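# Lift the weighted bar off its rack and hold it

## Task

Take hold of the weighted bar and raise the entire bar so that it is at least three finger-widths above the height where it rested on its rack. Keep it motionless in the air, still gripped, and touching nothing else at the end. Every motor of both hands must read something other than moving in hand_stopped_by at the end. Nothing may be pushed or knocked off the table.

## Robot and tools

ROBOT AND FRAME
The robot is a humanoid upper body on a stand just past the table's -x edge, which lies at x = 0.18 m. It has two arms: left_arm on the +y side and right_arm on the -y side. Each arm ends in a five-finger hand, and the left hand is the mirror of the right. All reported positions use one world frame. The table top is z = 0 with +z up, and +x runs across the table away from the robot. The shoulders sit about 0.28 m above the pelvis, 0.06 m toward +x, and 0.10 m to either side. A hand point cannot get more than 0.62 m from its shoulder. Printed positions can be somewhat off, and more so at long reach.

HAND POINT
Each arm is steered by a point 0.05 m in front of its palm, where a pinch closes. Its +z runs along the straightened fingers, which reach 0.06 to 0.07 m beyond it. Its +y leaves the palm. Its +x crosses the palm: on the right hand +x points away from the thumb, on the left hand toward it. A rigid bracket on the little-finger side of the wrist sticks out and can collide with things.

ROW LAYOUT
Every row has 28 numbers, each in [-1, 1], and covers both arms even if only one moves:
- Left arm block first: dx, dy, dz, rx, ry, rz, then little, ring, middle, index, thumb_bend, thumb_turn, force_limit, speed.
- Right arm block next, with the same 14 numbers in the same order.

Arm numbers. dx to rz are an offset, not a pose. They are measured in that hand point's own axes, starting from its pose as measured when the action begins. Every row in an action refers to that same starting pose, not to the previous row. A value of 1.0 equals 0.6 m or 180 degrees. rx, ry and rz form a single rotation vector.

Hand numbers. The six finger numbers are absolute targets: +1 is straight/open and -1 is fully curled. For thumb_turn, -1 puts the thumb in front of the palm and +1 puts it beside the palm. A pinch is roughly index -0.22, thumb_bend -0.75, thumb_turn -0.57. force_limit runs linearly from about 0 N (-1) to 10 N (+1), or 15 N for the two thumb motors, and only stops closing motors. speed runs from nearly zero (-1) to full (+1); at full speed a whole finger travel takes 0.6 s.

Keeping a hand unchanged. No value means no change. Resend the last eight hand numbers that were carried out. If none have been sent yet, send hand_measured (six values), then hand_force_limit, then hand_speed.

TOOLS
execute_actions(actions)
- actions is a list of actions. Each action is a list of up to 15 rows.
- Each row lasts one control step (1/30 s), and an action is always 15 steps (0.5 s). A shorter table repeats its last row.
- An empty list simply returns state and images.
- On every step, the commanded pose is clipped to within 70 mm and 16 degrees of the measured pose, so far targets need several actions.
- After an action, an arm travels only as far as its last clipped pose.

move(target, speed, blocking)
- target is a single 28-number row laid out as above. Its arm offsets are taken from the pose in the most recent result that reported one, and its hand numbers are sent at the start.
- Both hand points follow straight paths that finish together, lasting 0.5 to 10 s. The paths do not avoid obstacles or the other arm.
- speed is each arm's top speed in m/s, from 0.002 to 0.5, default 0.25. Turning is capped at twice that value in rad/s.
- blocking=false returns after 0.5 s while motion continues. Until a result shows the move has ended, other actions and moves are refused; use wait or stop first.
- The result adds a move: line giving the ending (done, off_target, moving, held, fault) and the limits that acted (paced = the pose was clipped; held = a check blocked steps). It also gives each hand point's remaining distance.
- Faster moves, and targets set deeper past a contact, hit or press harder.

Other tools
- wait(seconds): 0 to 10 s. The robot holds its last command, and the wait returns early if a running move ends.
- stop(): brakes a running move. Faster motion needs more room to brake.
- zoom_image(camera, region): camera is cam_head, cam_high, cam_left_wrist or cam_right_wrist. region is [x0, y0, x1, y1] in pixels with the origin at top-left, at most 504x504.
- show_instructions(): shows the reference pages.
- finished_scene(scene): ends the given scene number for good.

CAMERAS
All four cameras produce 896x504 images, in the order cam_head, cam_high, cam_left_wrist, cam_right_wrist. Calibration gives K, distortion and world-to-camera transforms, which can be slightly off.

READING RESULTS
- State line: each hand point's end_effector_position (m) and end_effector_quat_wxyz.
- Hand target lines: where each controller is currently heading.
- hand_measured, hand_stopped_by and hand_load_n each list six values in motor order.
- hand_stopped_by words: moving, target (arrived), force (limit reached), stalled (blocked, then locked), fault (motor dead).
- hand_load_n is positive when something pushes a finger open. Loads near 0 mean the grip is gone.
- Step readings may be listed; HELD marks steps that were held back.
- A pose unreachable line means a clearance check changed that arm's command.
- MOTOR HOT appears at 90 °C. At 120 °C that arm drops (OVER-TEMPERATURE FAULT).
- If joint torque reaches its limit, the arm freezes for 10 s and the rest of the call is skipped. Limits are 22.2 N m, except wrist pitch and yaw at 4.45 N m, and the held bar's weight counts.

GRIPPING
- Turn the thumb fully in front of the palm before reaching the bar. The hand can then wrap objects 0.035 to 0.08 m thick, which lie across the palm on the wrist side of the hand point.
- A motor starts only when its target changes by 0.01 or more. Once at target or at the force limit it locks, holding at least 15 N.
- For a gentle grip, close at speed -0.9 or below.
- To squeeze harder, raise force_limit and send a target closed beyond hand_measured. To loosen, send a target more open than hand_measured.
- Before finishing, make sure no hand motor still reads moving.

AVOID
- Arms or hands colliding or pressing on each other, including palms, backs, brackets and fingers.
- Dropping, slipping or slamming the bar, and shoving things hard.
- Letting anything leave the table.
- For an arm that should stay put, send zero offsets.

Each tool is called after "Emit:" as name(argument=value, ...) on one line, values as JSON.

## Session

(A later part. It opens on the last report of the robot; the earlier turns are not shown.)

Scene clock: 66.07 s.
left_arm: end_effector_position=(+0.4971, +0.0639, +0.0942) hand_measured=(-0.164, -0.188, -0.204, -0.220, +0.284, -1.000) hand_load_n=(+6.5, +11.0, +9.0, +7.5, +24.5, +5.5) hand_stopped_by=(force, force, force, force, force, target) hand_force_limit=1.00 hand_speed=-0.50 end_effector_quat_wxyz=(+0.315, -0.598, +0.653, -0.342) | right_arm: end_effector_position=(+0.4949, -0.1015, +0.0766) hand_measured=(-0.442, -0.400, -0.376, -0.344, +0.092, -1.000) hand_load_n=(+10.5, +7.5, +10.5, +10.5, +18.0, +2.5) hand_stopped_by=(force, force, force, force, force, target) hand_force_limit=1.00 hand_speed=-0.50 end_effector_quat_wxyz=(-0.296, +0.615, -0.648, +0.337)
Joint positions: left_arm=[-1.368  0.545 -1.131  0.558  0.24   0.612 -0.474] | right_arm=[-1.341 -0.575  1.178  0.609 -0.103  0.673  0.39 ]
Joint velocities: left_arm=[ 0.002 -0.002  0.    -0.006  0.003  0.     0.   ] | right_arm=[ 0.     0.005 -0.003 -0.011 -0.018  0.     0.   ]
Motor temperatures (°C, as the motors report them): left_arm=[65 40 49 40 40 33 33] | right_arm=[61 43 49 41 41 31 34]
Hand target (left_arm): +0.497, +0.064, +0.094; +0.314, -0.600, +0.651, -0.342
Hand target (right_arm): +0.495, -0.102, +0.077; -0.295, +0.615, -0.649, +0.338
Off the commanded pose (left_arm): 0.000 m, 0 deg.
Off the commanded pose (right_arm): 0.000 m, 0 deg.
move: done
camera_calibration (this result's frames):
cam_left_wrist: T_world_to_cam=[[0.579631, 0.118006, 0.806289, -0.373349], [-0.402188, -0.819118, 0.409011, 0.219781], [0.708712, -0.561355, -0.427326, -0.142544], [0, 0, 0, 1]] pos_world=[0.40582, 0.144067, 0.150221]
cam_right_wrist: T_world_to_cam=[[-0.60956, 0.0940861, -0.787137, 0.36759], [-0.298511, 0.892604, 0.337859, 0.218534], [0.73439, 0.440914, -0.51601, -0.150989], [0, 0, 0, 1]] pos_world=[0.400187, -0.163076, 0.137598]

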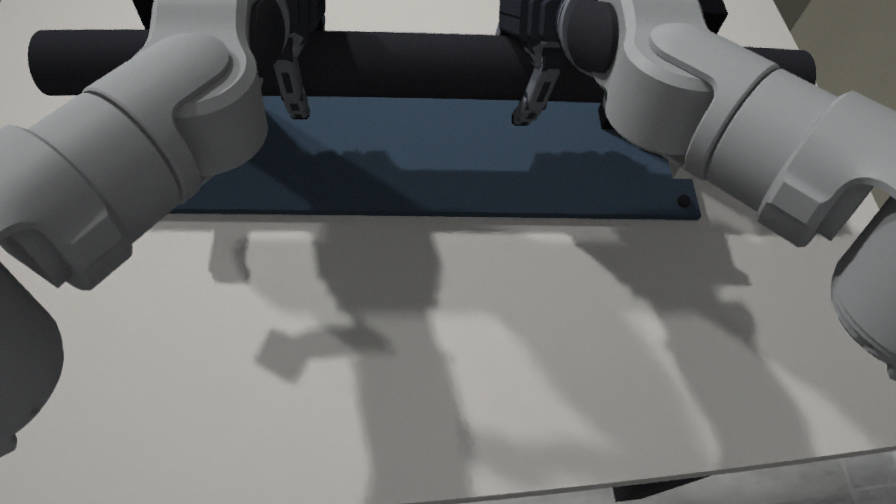

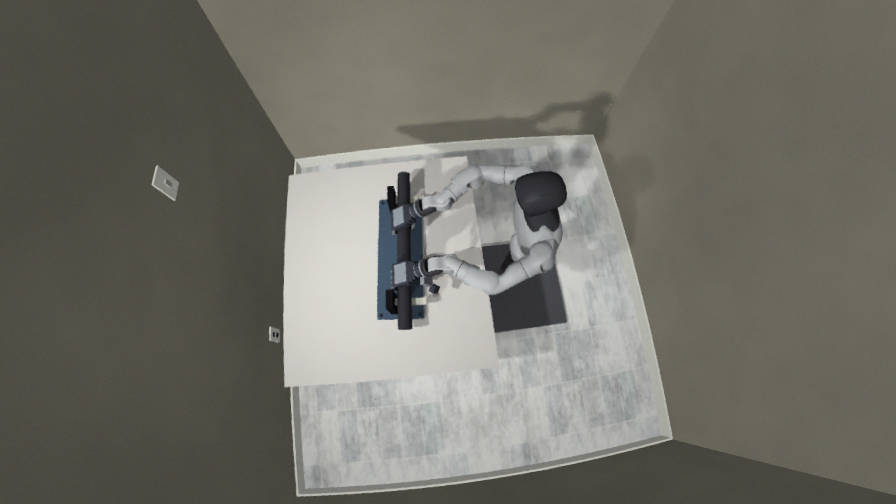

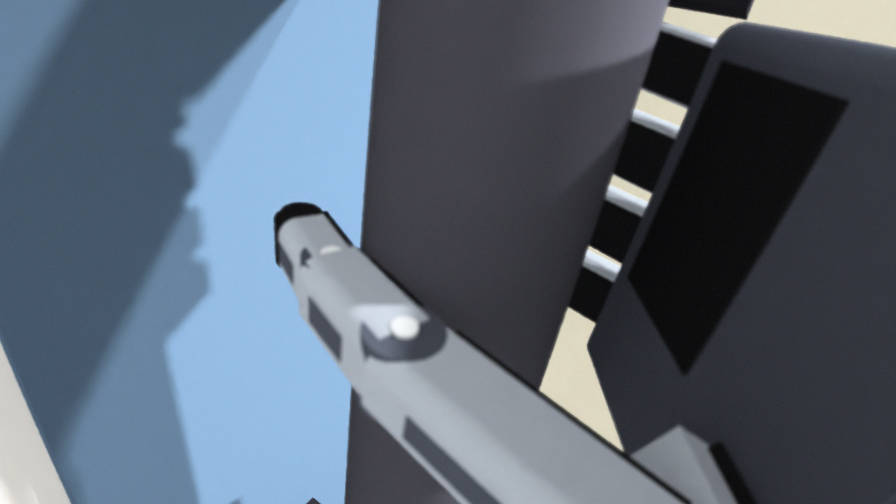

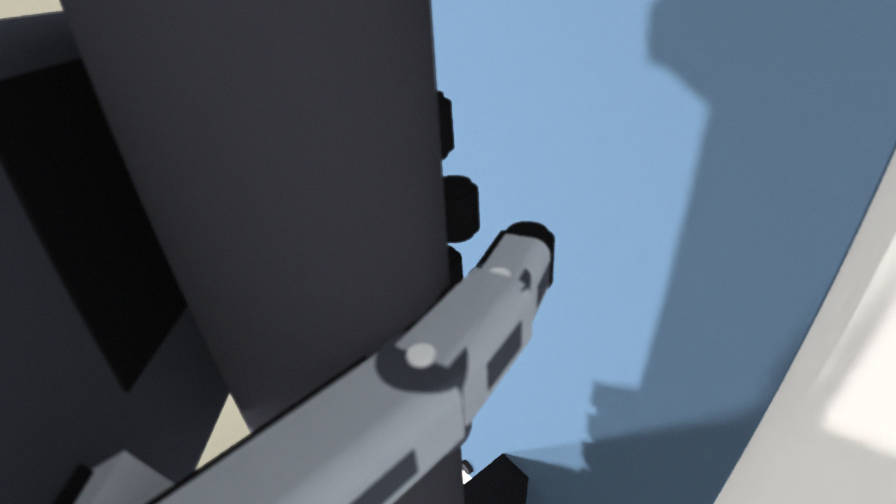

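Emit:
move(target=[0,0,0,0,0,0, 0.8,0.8,0.8,0.8,1,-1,1,0.3, 0,0,0,0,0,0, -0.95,-0.95,-0.95,-0.95,-0.95,-1,1,-0.5], speed=0.05)

Emit:
move(target=[0,0.014,0.045,0,0,0, 0.8,0.8,0.8,0.8,1,-1,1,0.3, 0,0,0,0,0,0, -0.95,-0.95,-0.95,-0.95,-0.95,-1,1,-0.5], speed=0.03)

Scene clock: 70.00 s.
left_arm: end_effector_position=(+0.4965, +0.0628, +0.0939) hand_measured=(+0.800, +0.800, +0.800, +0.800, +1.000, -1.000) hand_load_n=(+0.0, +0.0, +0.0, +0.0, +0.0, +0.0) hand_stopped_by=(target, target, target, target, target, target) hand_force_limit=1.00 hand_speed=0.30 end_effector_quat_wxyz=(+0.313, -0.597, +0.654, -0.343) | right_arm: end_effector_position=(+0.4952, -0.1016, +0.0766) hand_measured=(-0.442, -0.400, -0.376, -0.342, +0.092, -1.000) hand_load_n=(+9.0, +6.5, +10.0, +10.5, +18.5, +3.5) hand_stopped_by=(force, force, force, force, force, target) hand_force_limit=1.00 hand_speed=-0.50 end_effector_quat_wxyz=(-0.296, +0.615, -0.648, +0.338)
Joint positions: left_arm=[-1.368  0.545 -1.131  0.556  0.239  0.61  -0.474] | right_arm=[-1.341 -0.575  1.178  0.609 -0.103  0.672  0.388]
Joint velocities: left_arm=[-0.005 -0.002 -0.009  0.005  0.002  0.     0.   ] | right_arm=[ 0.012 -0.017  0.014  0.    -0.005  0.     0.   ]
Motor temperatures (°C, as the motors report them): left_arm=[68 40 49 40 40 33 33] | right_arm=[63 43 49 41 41 31 34]
Hand target (left_arm): +0.497, +0.064, +0.094; +0.315, -0.598, +0.653, -0.343
Hand target (right_arm): +0.495, -0.102, +0.077; -0.296, +0.615, -0.648, +0.337
Off the commanded pose (left_arm): 0.001 m, 0 deg.
Off the commanded pose (right_arm): 0.000 m, 0 deg.
move: done
camera_calibration (this result's frames):
cam_left_wrist: T_world_to_cam=[[0.581282, 0.117371, 0.805193, -0.373325], [-0.404665, -0.816801, 0.411197, 0.219641], [0.705944, -0.564855, -0.427296, -0.141227], [0, 0, 0, 1]] pos_world=[0.405587, 0.143447, 0.149937]
cam_right_wrist: T_world_to_cam=[[-0.608463, 0.0942947, -0.78796, 0.367289], [-0.299135, 0.892422, 0.337788, 0.218962], [0.735044, 0.441239, -0.514799, -0.151486], [0, 0, 0, 1]] pos_world=[0.40033, -0.163198, 0.137461]

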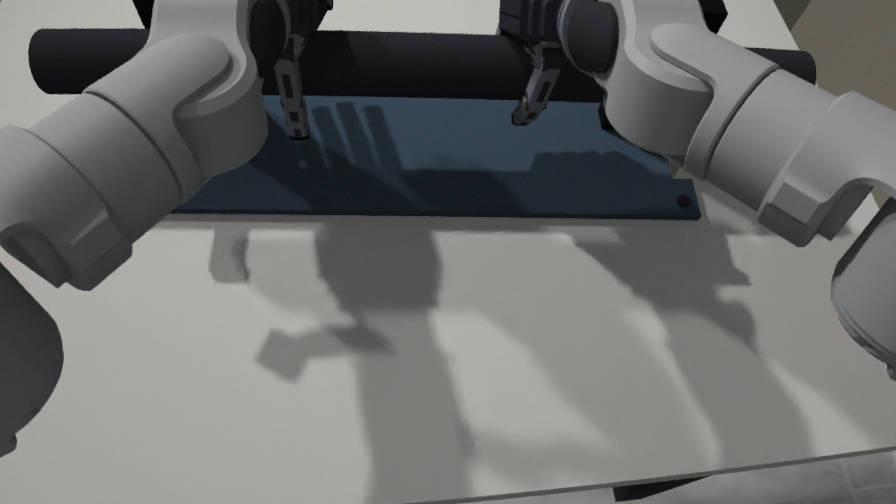

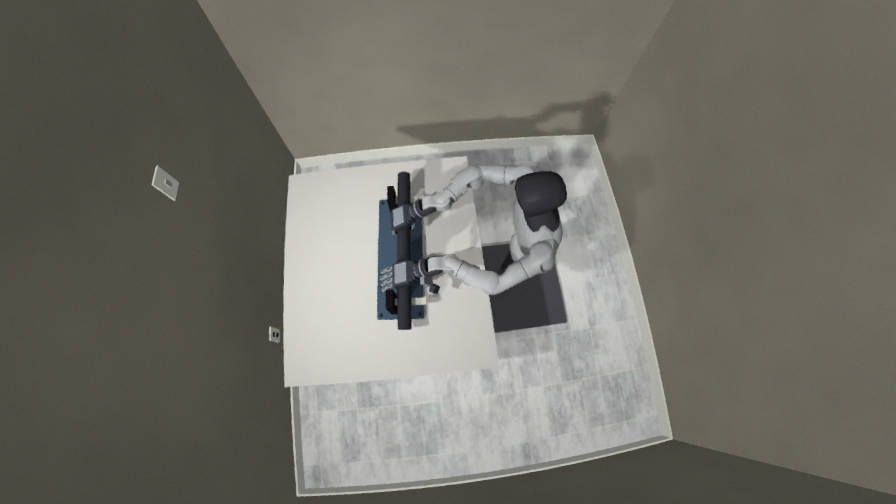

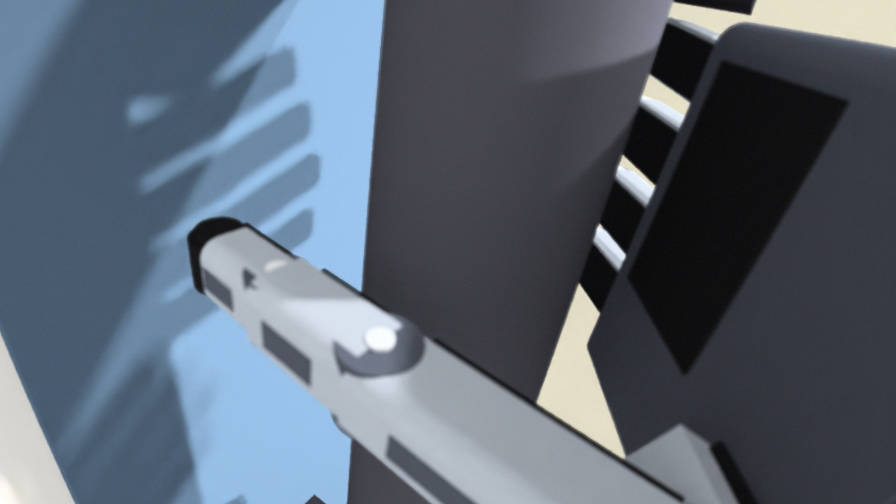

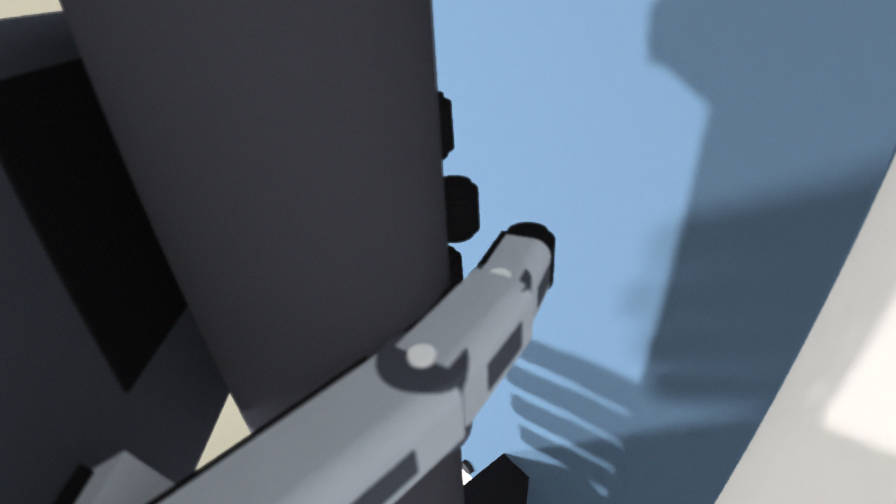

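Scene clock: 71.27 s.
left_arm: end_effector_position=(+0.5129, +0.0616, +0.0771) hand_measured=(+0.800, +0.800, +0.800, +0.800, +1.000, -1.000) hand_load_n=(+0.0, +0.0, +0.0, +0.0, +1.5, -2.5) hand_stopped_by=(target, target, target, target, target, target) hand_force_limit=1.00 hand_speed=0.30 end_effector_quat_wxyz=(+0.305, -0.600, +0.656, -0.340) | right_arm: end_effector_position=(+0.4976, -0.1038, +0.0769) hand_measured=(-0.442, -0.400, -0.376, -0.342, +0.092, -1.000) hand_load_n=(+5.0, +5.0, +11.5, +15.0, +16.5, +8.5) hand_stopped_by=(force, force, force, force, force, target) hand_force_limit=1.00 hand_speed=-0.50 end_effector_quat_wxyz=(-0.299, +0.608, -0.650, +0.343)
Joint positions: left_arm=[-1.412  0.386 -1.116  0.972  0.235  0.361 -0.417] | right_arm=[-1.338 -0.572  1.176  0.617 -0.096  0.677  0.368]
Joint velocities: left_arm=[-0.003 -0.003  0.011  0.023 -0.018 -0.014 -0.007] | right_arm=[-0.003 -0.005 -0.02  -0.005  0.003  0.     0.   ]
Motor temperatures (°C, as the motors report them): left_arm=[68 40 49 40 40 33 34] | right_arm=[63 43 49 41 41 31 34]
Hand target (left_arm): +0.513, +0.062, +0.070; +0.311, -0.599, +0.654, -0.343
Hand target (right_arm): +0.495, -0.102, +0.077; -0.296, +0.615, -0.648, +0.338
Off the commanded pose (left_arm): 0.006 m, 1 deg.
Off the commanded pose (right_arm): 0.003 m, 1 deg.
move: off_target (left_arm)
camera_calibration (this result's frames):
cam_left_wrist: T_world_to_cam=[[0.595409, 0.120291, 0.794367, -0.375699], [-0.399232, -0.81372, 0.422461, 0.228297], [0.697211, -0.568673, -0.436472, -0.155276], [0, 0, 0, 1]] pos_world=[0.423098, 0.142662, 0.134223]
cam_right_wrist: T_world_to_cam=[[-0.596899, 0.104405, -0.795494, 0.365097], [-0.291806, 0.895343, 0.336466, 0.218327], [0.747369, 0.432967, -0.503964, -0.159973], [0, 0, 0, 1]] pos_world=[0.401194, -0.164333, 0.136353]

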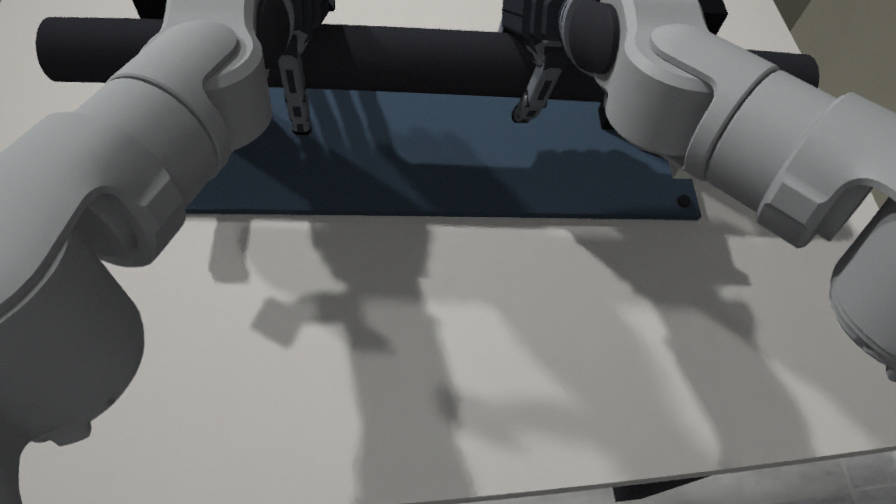

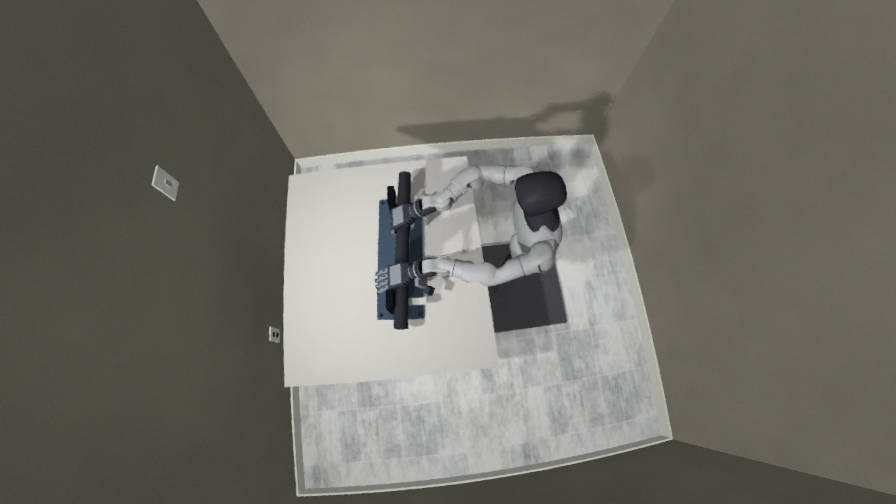

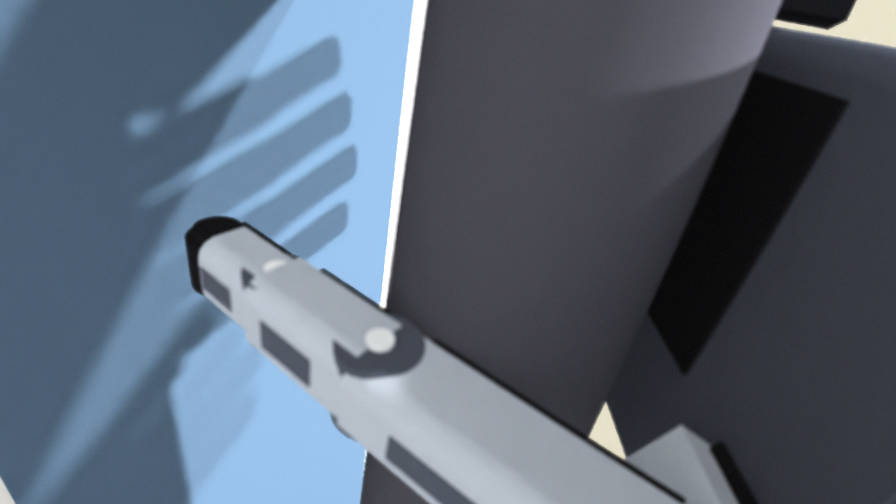

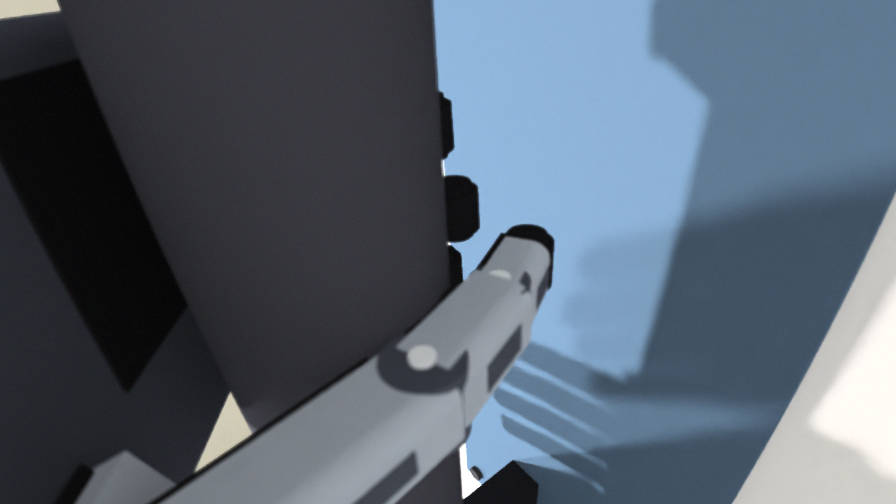

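Now the bar sits in the left palm (pushed back against the upright). Close.

Emit:
move(target=[0,0,0,0,0,0, -1,-1,-1,-1,-1,-1,1,0.0, 0,0,0,0,0,0, -0.95,-0.95,-0.95,-0.95,-0.95,-1,1,-0.5], speed=0.03)

Emit:
move(target=[0,0,0,0,0,0, -0.95,-0.95,-0.95,-0.95,-0.95,-1,1,-0.5, 0,0,0,0,0,0, -1,-1,-1,-1,-1,-1,1,-0.5], speed=0.05)

Scene clock: 74.47 s.
left_arm: end_effector_position=(+0.5078, +0.0620, +0.0750) hand_measured=(-0.466, -0.492, -0.516, -0.538, +0.360, -1.000) hand_load_n=(+6.0, +9.5, +10.5, +11.5, +16.5, +2.0) hand_stopped_by=(force, force, force, force, force, target) hand_force_limit=1.00 hand_speed=0.00 end_effector_quat_wxyz=(+0.296, -0.601, +0.664, -0.332) | right_arm: end_effector_position=(+0.4983, -0.1039, +0.0770) hand_measured=(-0.442, -0.400, -0.376, -0.342, +0.092, -1.000) hand_load_n=(+6.0, +5.5, +11.5, +14.5, +16.5, +6.5) hand_stopped_by=(force, force, force, force, force, target) hand_force_limit=1.00 hand_speed=-0.50 end_effector_quat_wxyz=(-0.301, +0.606, -0.652, +0.344)
Joint positions: left_arm=[-1.411  0.397 -1.114  0.955  0.24   0.357 -0.451] | right_arm=[-1.337 -0.57   1.175  0.62  -0.092  0.68   0.36 ]
Joint velocities: left_arm=[-0.008 -0.002 -0.009 -0.005  0.002  0.     0.   ] | right_arm=[-0.014 -0.012  0.     0.009 -0.002  0.     0.   ]
Motor temperatures (°C, as the motors report them): left_arm=[69 39 49 40 40 33 37] | right_arm=[64 44 49 41 41 31 34]
Hand target (left_arm): +0.513, +0.062, +0.077; +0.305, -0.600, +0.656, -0.340
Hand target (right_arm): +0.498, -0.104, +0.077; -0.299, +0.608, -0.650, +0.343
Off the commanded pose (left_arm): 0.005 m, 2 deg.
Off the commanded pose (right_arm): 0.001 m, 0 deg.
move: off_target (left_arm)
camera_calibration (this result's frames):
cam_left_wrist: T_world_to_cam=[[0.618335, 0.111842, 0.777916, -0.380937], [-0.394884, -0.811593, 0.430562, 0.224554], [0.679506, -0.573418, -0.457672, -0.141581], [0, 0, 0, 1]] pos_world=[0.420424, 0.143666, 0.134855]
cam_right_wrist: T_world_to_cam=[[-0.593108, 0.108783, -0.79774, 0.364346], [-0.289476, 0.895759, 0.33737, 0.217418], [0.751283, 0.431024, -0.499792, -0.162922], [0, 0, 0, 1]] pos_world=[0.401434, -0.164166, 0.135876]

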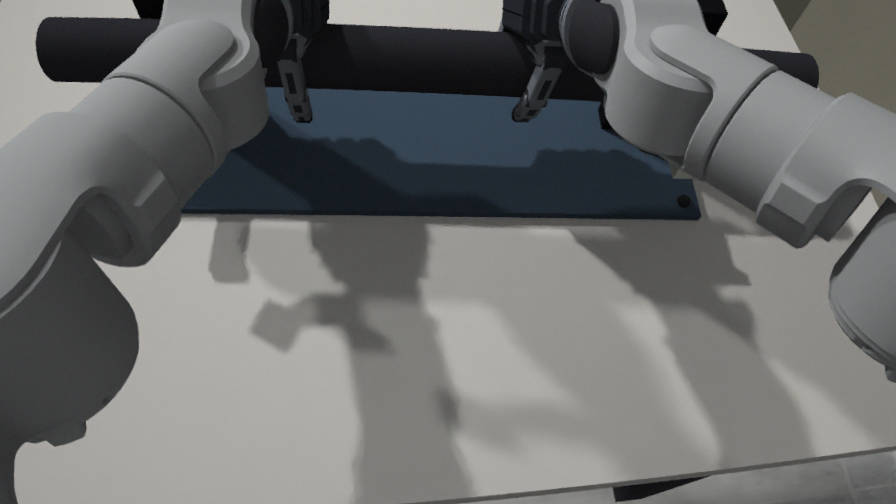

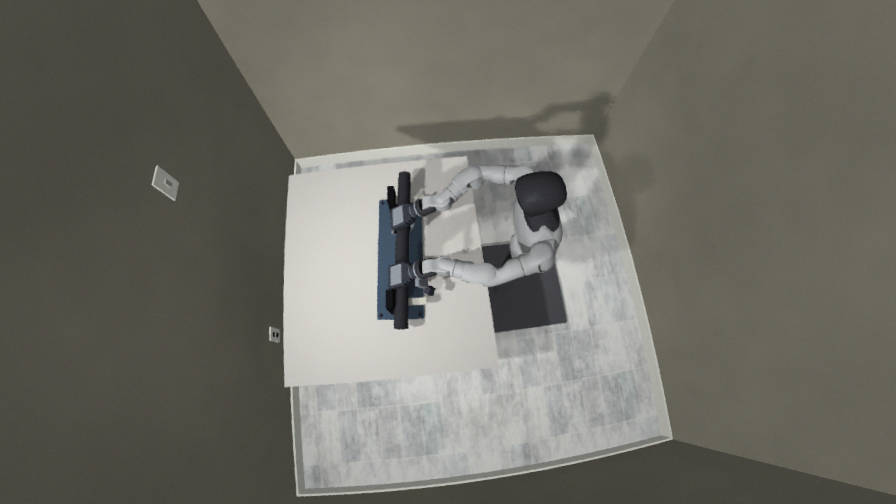

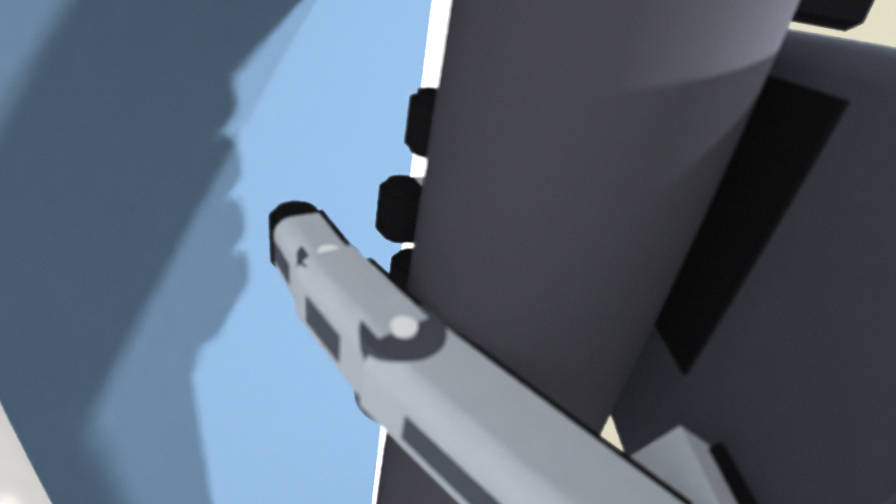

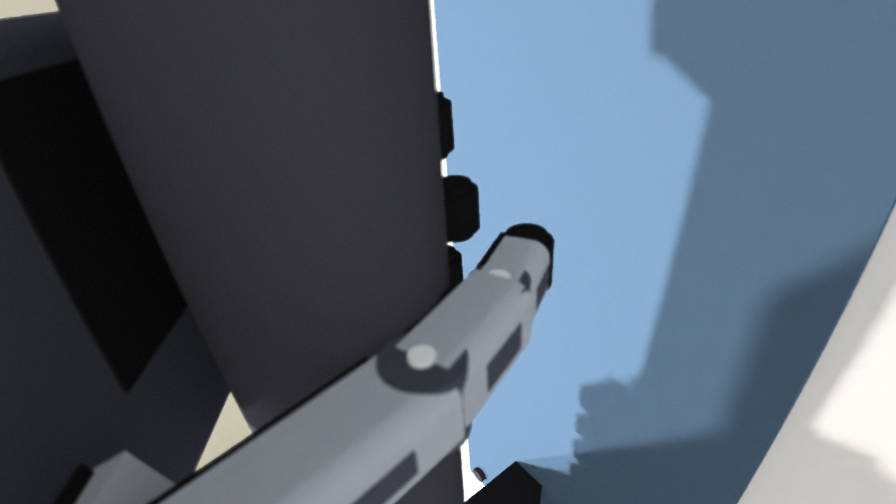

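Scene clock: 74.97 s.
left_arm: end_effector_position=(+0.5076, +0.0620, +0.0750) hand_measured=(-0.482, -0.494, -0.516, -0.538, +0.360, -1.000) hand_load_n=(+10.5, +10.5, +10.5, +12.0, +16.5, +3.5) hand_stopped_by=(force, force, force, force, force, target) hand_force_limit=1.00 hand_speed=-0.50 end_effector_quat_wxyz=(+0.295, -0.600, +0.665, -0.332) | right_arm: end_effector_position=(+0.4985, -0.1039, +0.0769) hand_measured=(-0.460, -0.418, -0.376, -0.342, +0.092, -1.000) hand_load_n=(+11.0, +11.0, +9.0, +11.5, +18.0, +6.5) hand_stopped_by=(force, force, force, force, force, target) hand_force_limit=1.00 hand_speed=-0.50 end_effector_quat_wxyz=(-0.301, +0.605, -0.652, +0.344)
Joint positions: left_arm=[-1.41   0.399 -1.114  0.955  0.24   0.352 -0.453] | right_arm=[-1.337 -0.57   1.175  0.621 -0.092  0.679  0.358]
Joint velocities: left_arm=[ 0.003 -0.014 -0.003  0.002  0.012  0.     0.   ] | right_arm=[-0.002 -0.005 -0.002  0.002 -0.003  0.     0.   ]
Motor temperatures (°C, as the motors report them): left_arm=[69 39 49 40 40 33 37] | right_arm=[65 44 49 41 41 31 34]
Hand target (left_arm): +0.508, +0.062, +0.075; +0.296, -0.601, +0.664, -0.332
Hand target (right_arm): +0.498, -0.104, +0.077; -0.301, +0.606, -0.652, +0.344
Off the commanded pose (left_arm): 0.000 m, 0 deg.
Off the commanded pose (right_arm): 0.000 m, 0 deg.
move: done
camera_calibration (this result's frames):
cam_left_wrist: T_world_to_cam=[[0.619654, 0.10991, 0.777141, -0.381279], [-0.397171, -0.810107, 0.431257, 0.225503], [0.676967, -0.575888, -0.458332, -0.139888], [0, 0, 0, 1]] pos_world=[0.420523, 0.144029, 0.134943]
cam_right_wrist: T_world_to_cam=[[-0.592298, 0.109622, -0.798227, 0.364051], [-0.28957, 0.895547, 0.337853, 0.217473], [0.751885, 0.431252, -0.498688, -0.163464], [0, 0, 0, 1]] pos_world=[0.401506, -0.164171, 0.135604]

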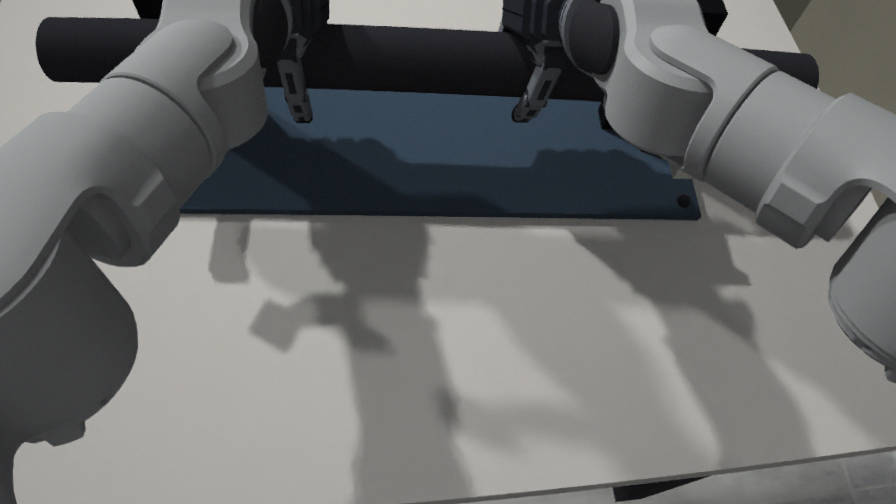

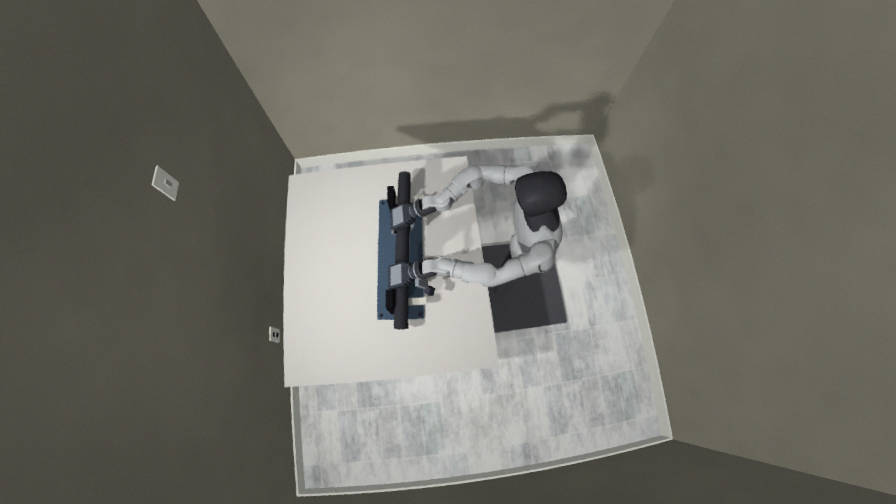

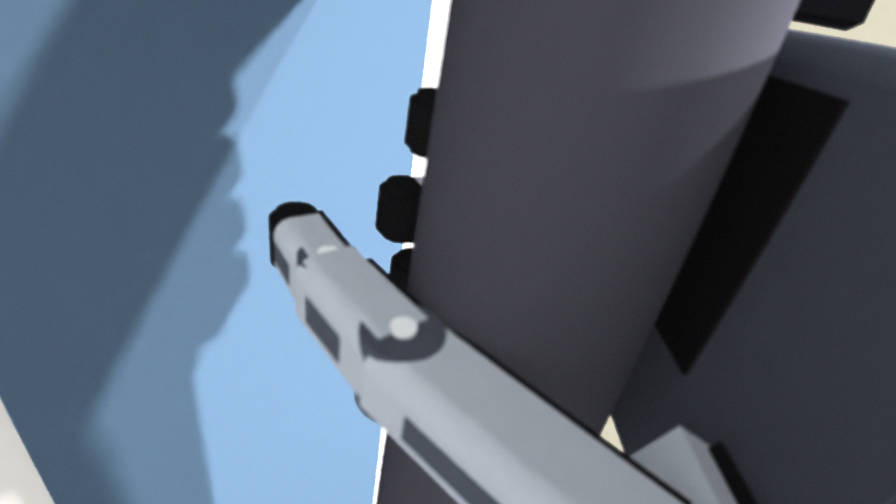

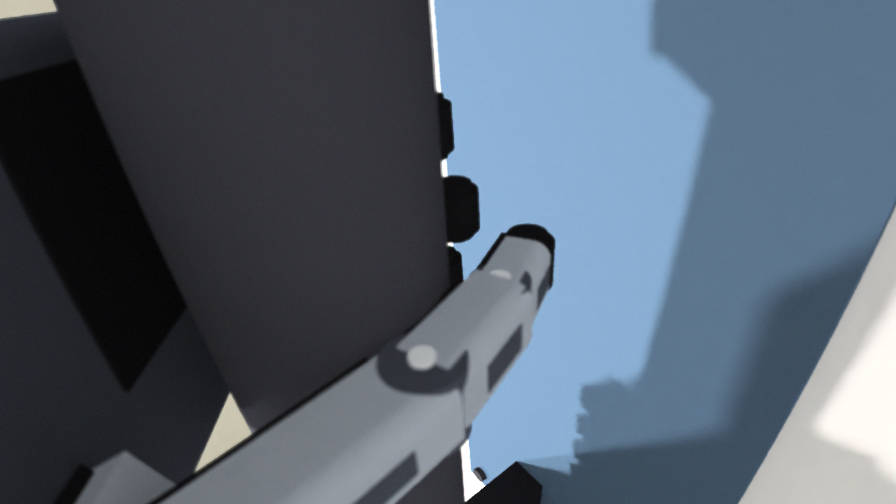

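Emit:
move(target=[0.010,-0.1157,-0.192,0,0,0, -0.95,-0.95,-0.95,-0.95,-0.95,-1,1,-0.5, 0.012,-0.121,-0.189,0,0,0, -1,-1,-1,-1,-1,-1,1,-0.5], speed=0.06)

Scene clock: 82.80 s.
left_arm: end_effector_position=(+0.4550, +0.0605, +0.2017) hand_measured=(-0.482, -0.494, -0.516, -0.538, +0.360, -1.000) hand_load_n=(+5.5, +7.5, +10.5, +15.0, +15.5, +8.0) hand_stopped_by=(force, force, force, force, force, target) hand_force_limit=1.00 hand_speed=-0.50 end_effector_quat_wxyz=(+0.299, -0.598, +0.665, -0.332) | right_arm: end_effector_position=(+0.4544, -0.1043, +0.2048) hand_measured=(-0.460, -0.418, -0.376, -0.342, +0.092, -1.000) hand_load_n=(+8.0, +9.0, +8.5, +12.5, +20.5, +7.0) hand_stopped_by=(force, force, force, force, force, target) hand_force_limit=1.00 hand_speed=-0.50 end_effector_quat_wxyz=(+0.314, -0.598, +0.661, -0.328)
Joint positions: left_arm=[-1.583  0.778 -1.077  0.063  0.298  0.901 -0.934] | right_arm=[-1.565 -0.957  1.118 -0.06  -0.07   1.067  0.749]
Joint velocities: left_arm=[-0.003  0.     0.006  0.002  0.005  0.    -0.003] | right_arm=[-0.006 -0.009 -0.008  0.006  0.002  0.     0.002]
Motor temperatures (°C, as the motors report them): left_arm=[78 40 50 40 40 33 37] | right_arm=[69 44 50 41 41 31 35]
Hand target (left_arm): +0.455, +0.060, +0.201; +0.303, -0.594, +0.669, -0.330
Hand target (right_arm): +0.456, -0.109, +0.206; +0.312, -0.593, +0.662, -0.337
Off the commanded pose (left_arm): 0.004 m, 1 deg.
Off the commanded pose (right_arm): 0.007 m, 3 deg.
joint sent to its limit (left arm) — the command would take joint 1 (shoulder pitch) past its lower limit, so that joint was sent only as far as its limit.
joint sent to its limit (right arm) — the command would take joint 1 (shoulder pitch) past its lower limit, so that joint was sent only as far as its limit.
move: off_target (left_arm, right_arm)
camera_calibration (this result's frames):
cam_left_wrist: T_world_to_cam=[[0.614573, 0.103775, 0.782004, -0.44533], [-0.400632, -0.812892, 0.422729, 0.152224], [0.679554, -0.573094, -0.458006, -0.0485433], [0, 0, 0, 1]] pos_world=[0.367661, 0.142136, 0.261667]
cam_right_wrist: T_world_to_cam=[[-0.593535, 0.148289, -0.791029, 0.443185], [-0.286197, 0.879743, 0.379662, 0.150073], [0.752202, 0.451733, -0.479718, -0.0682545], [0, 0, 0, 1]] pos_world=[0.357337, -0.166912, 0.260852]

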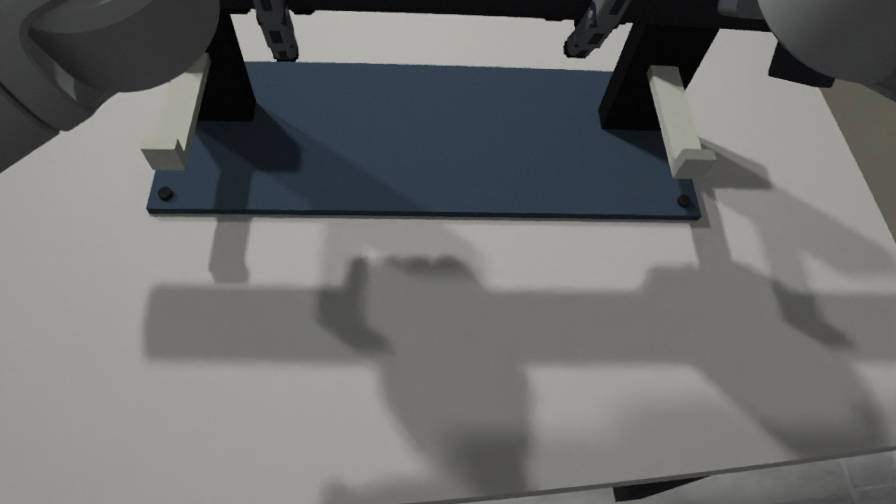

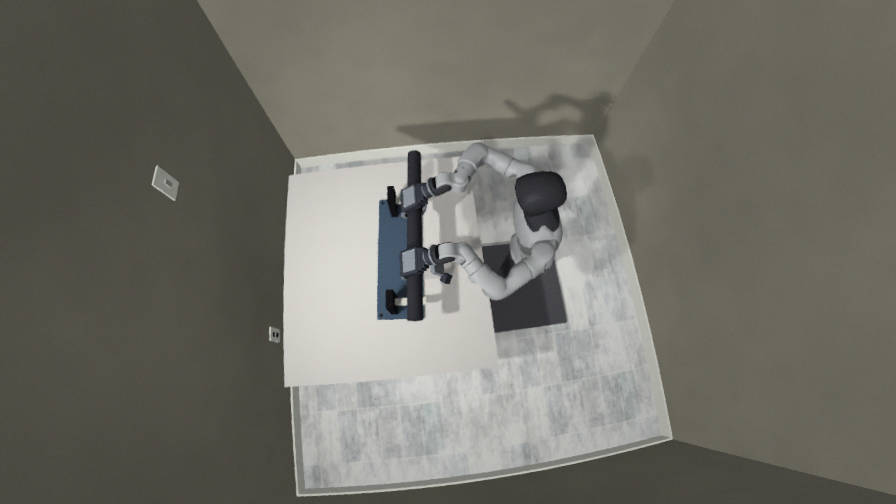

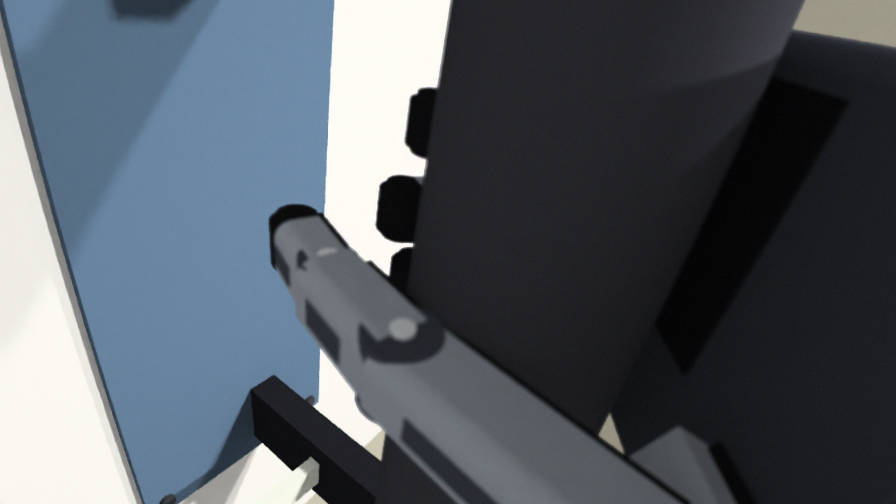

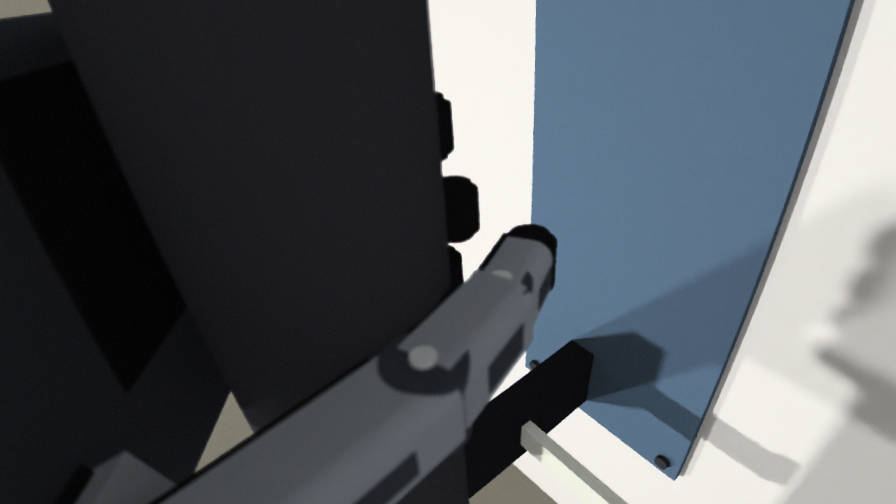

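Emit:
finished_scene(scene=2)

The scene is finished: the task was done.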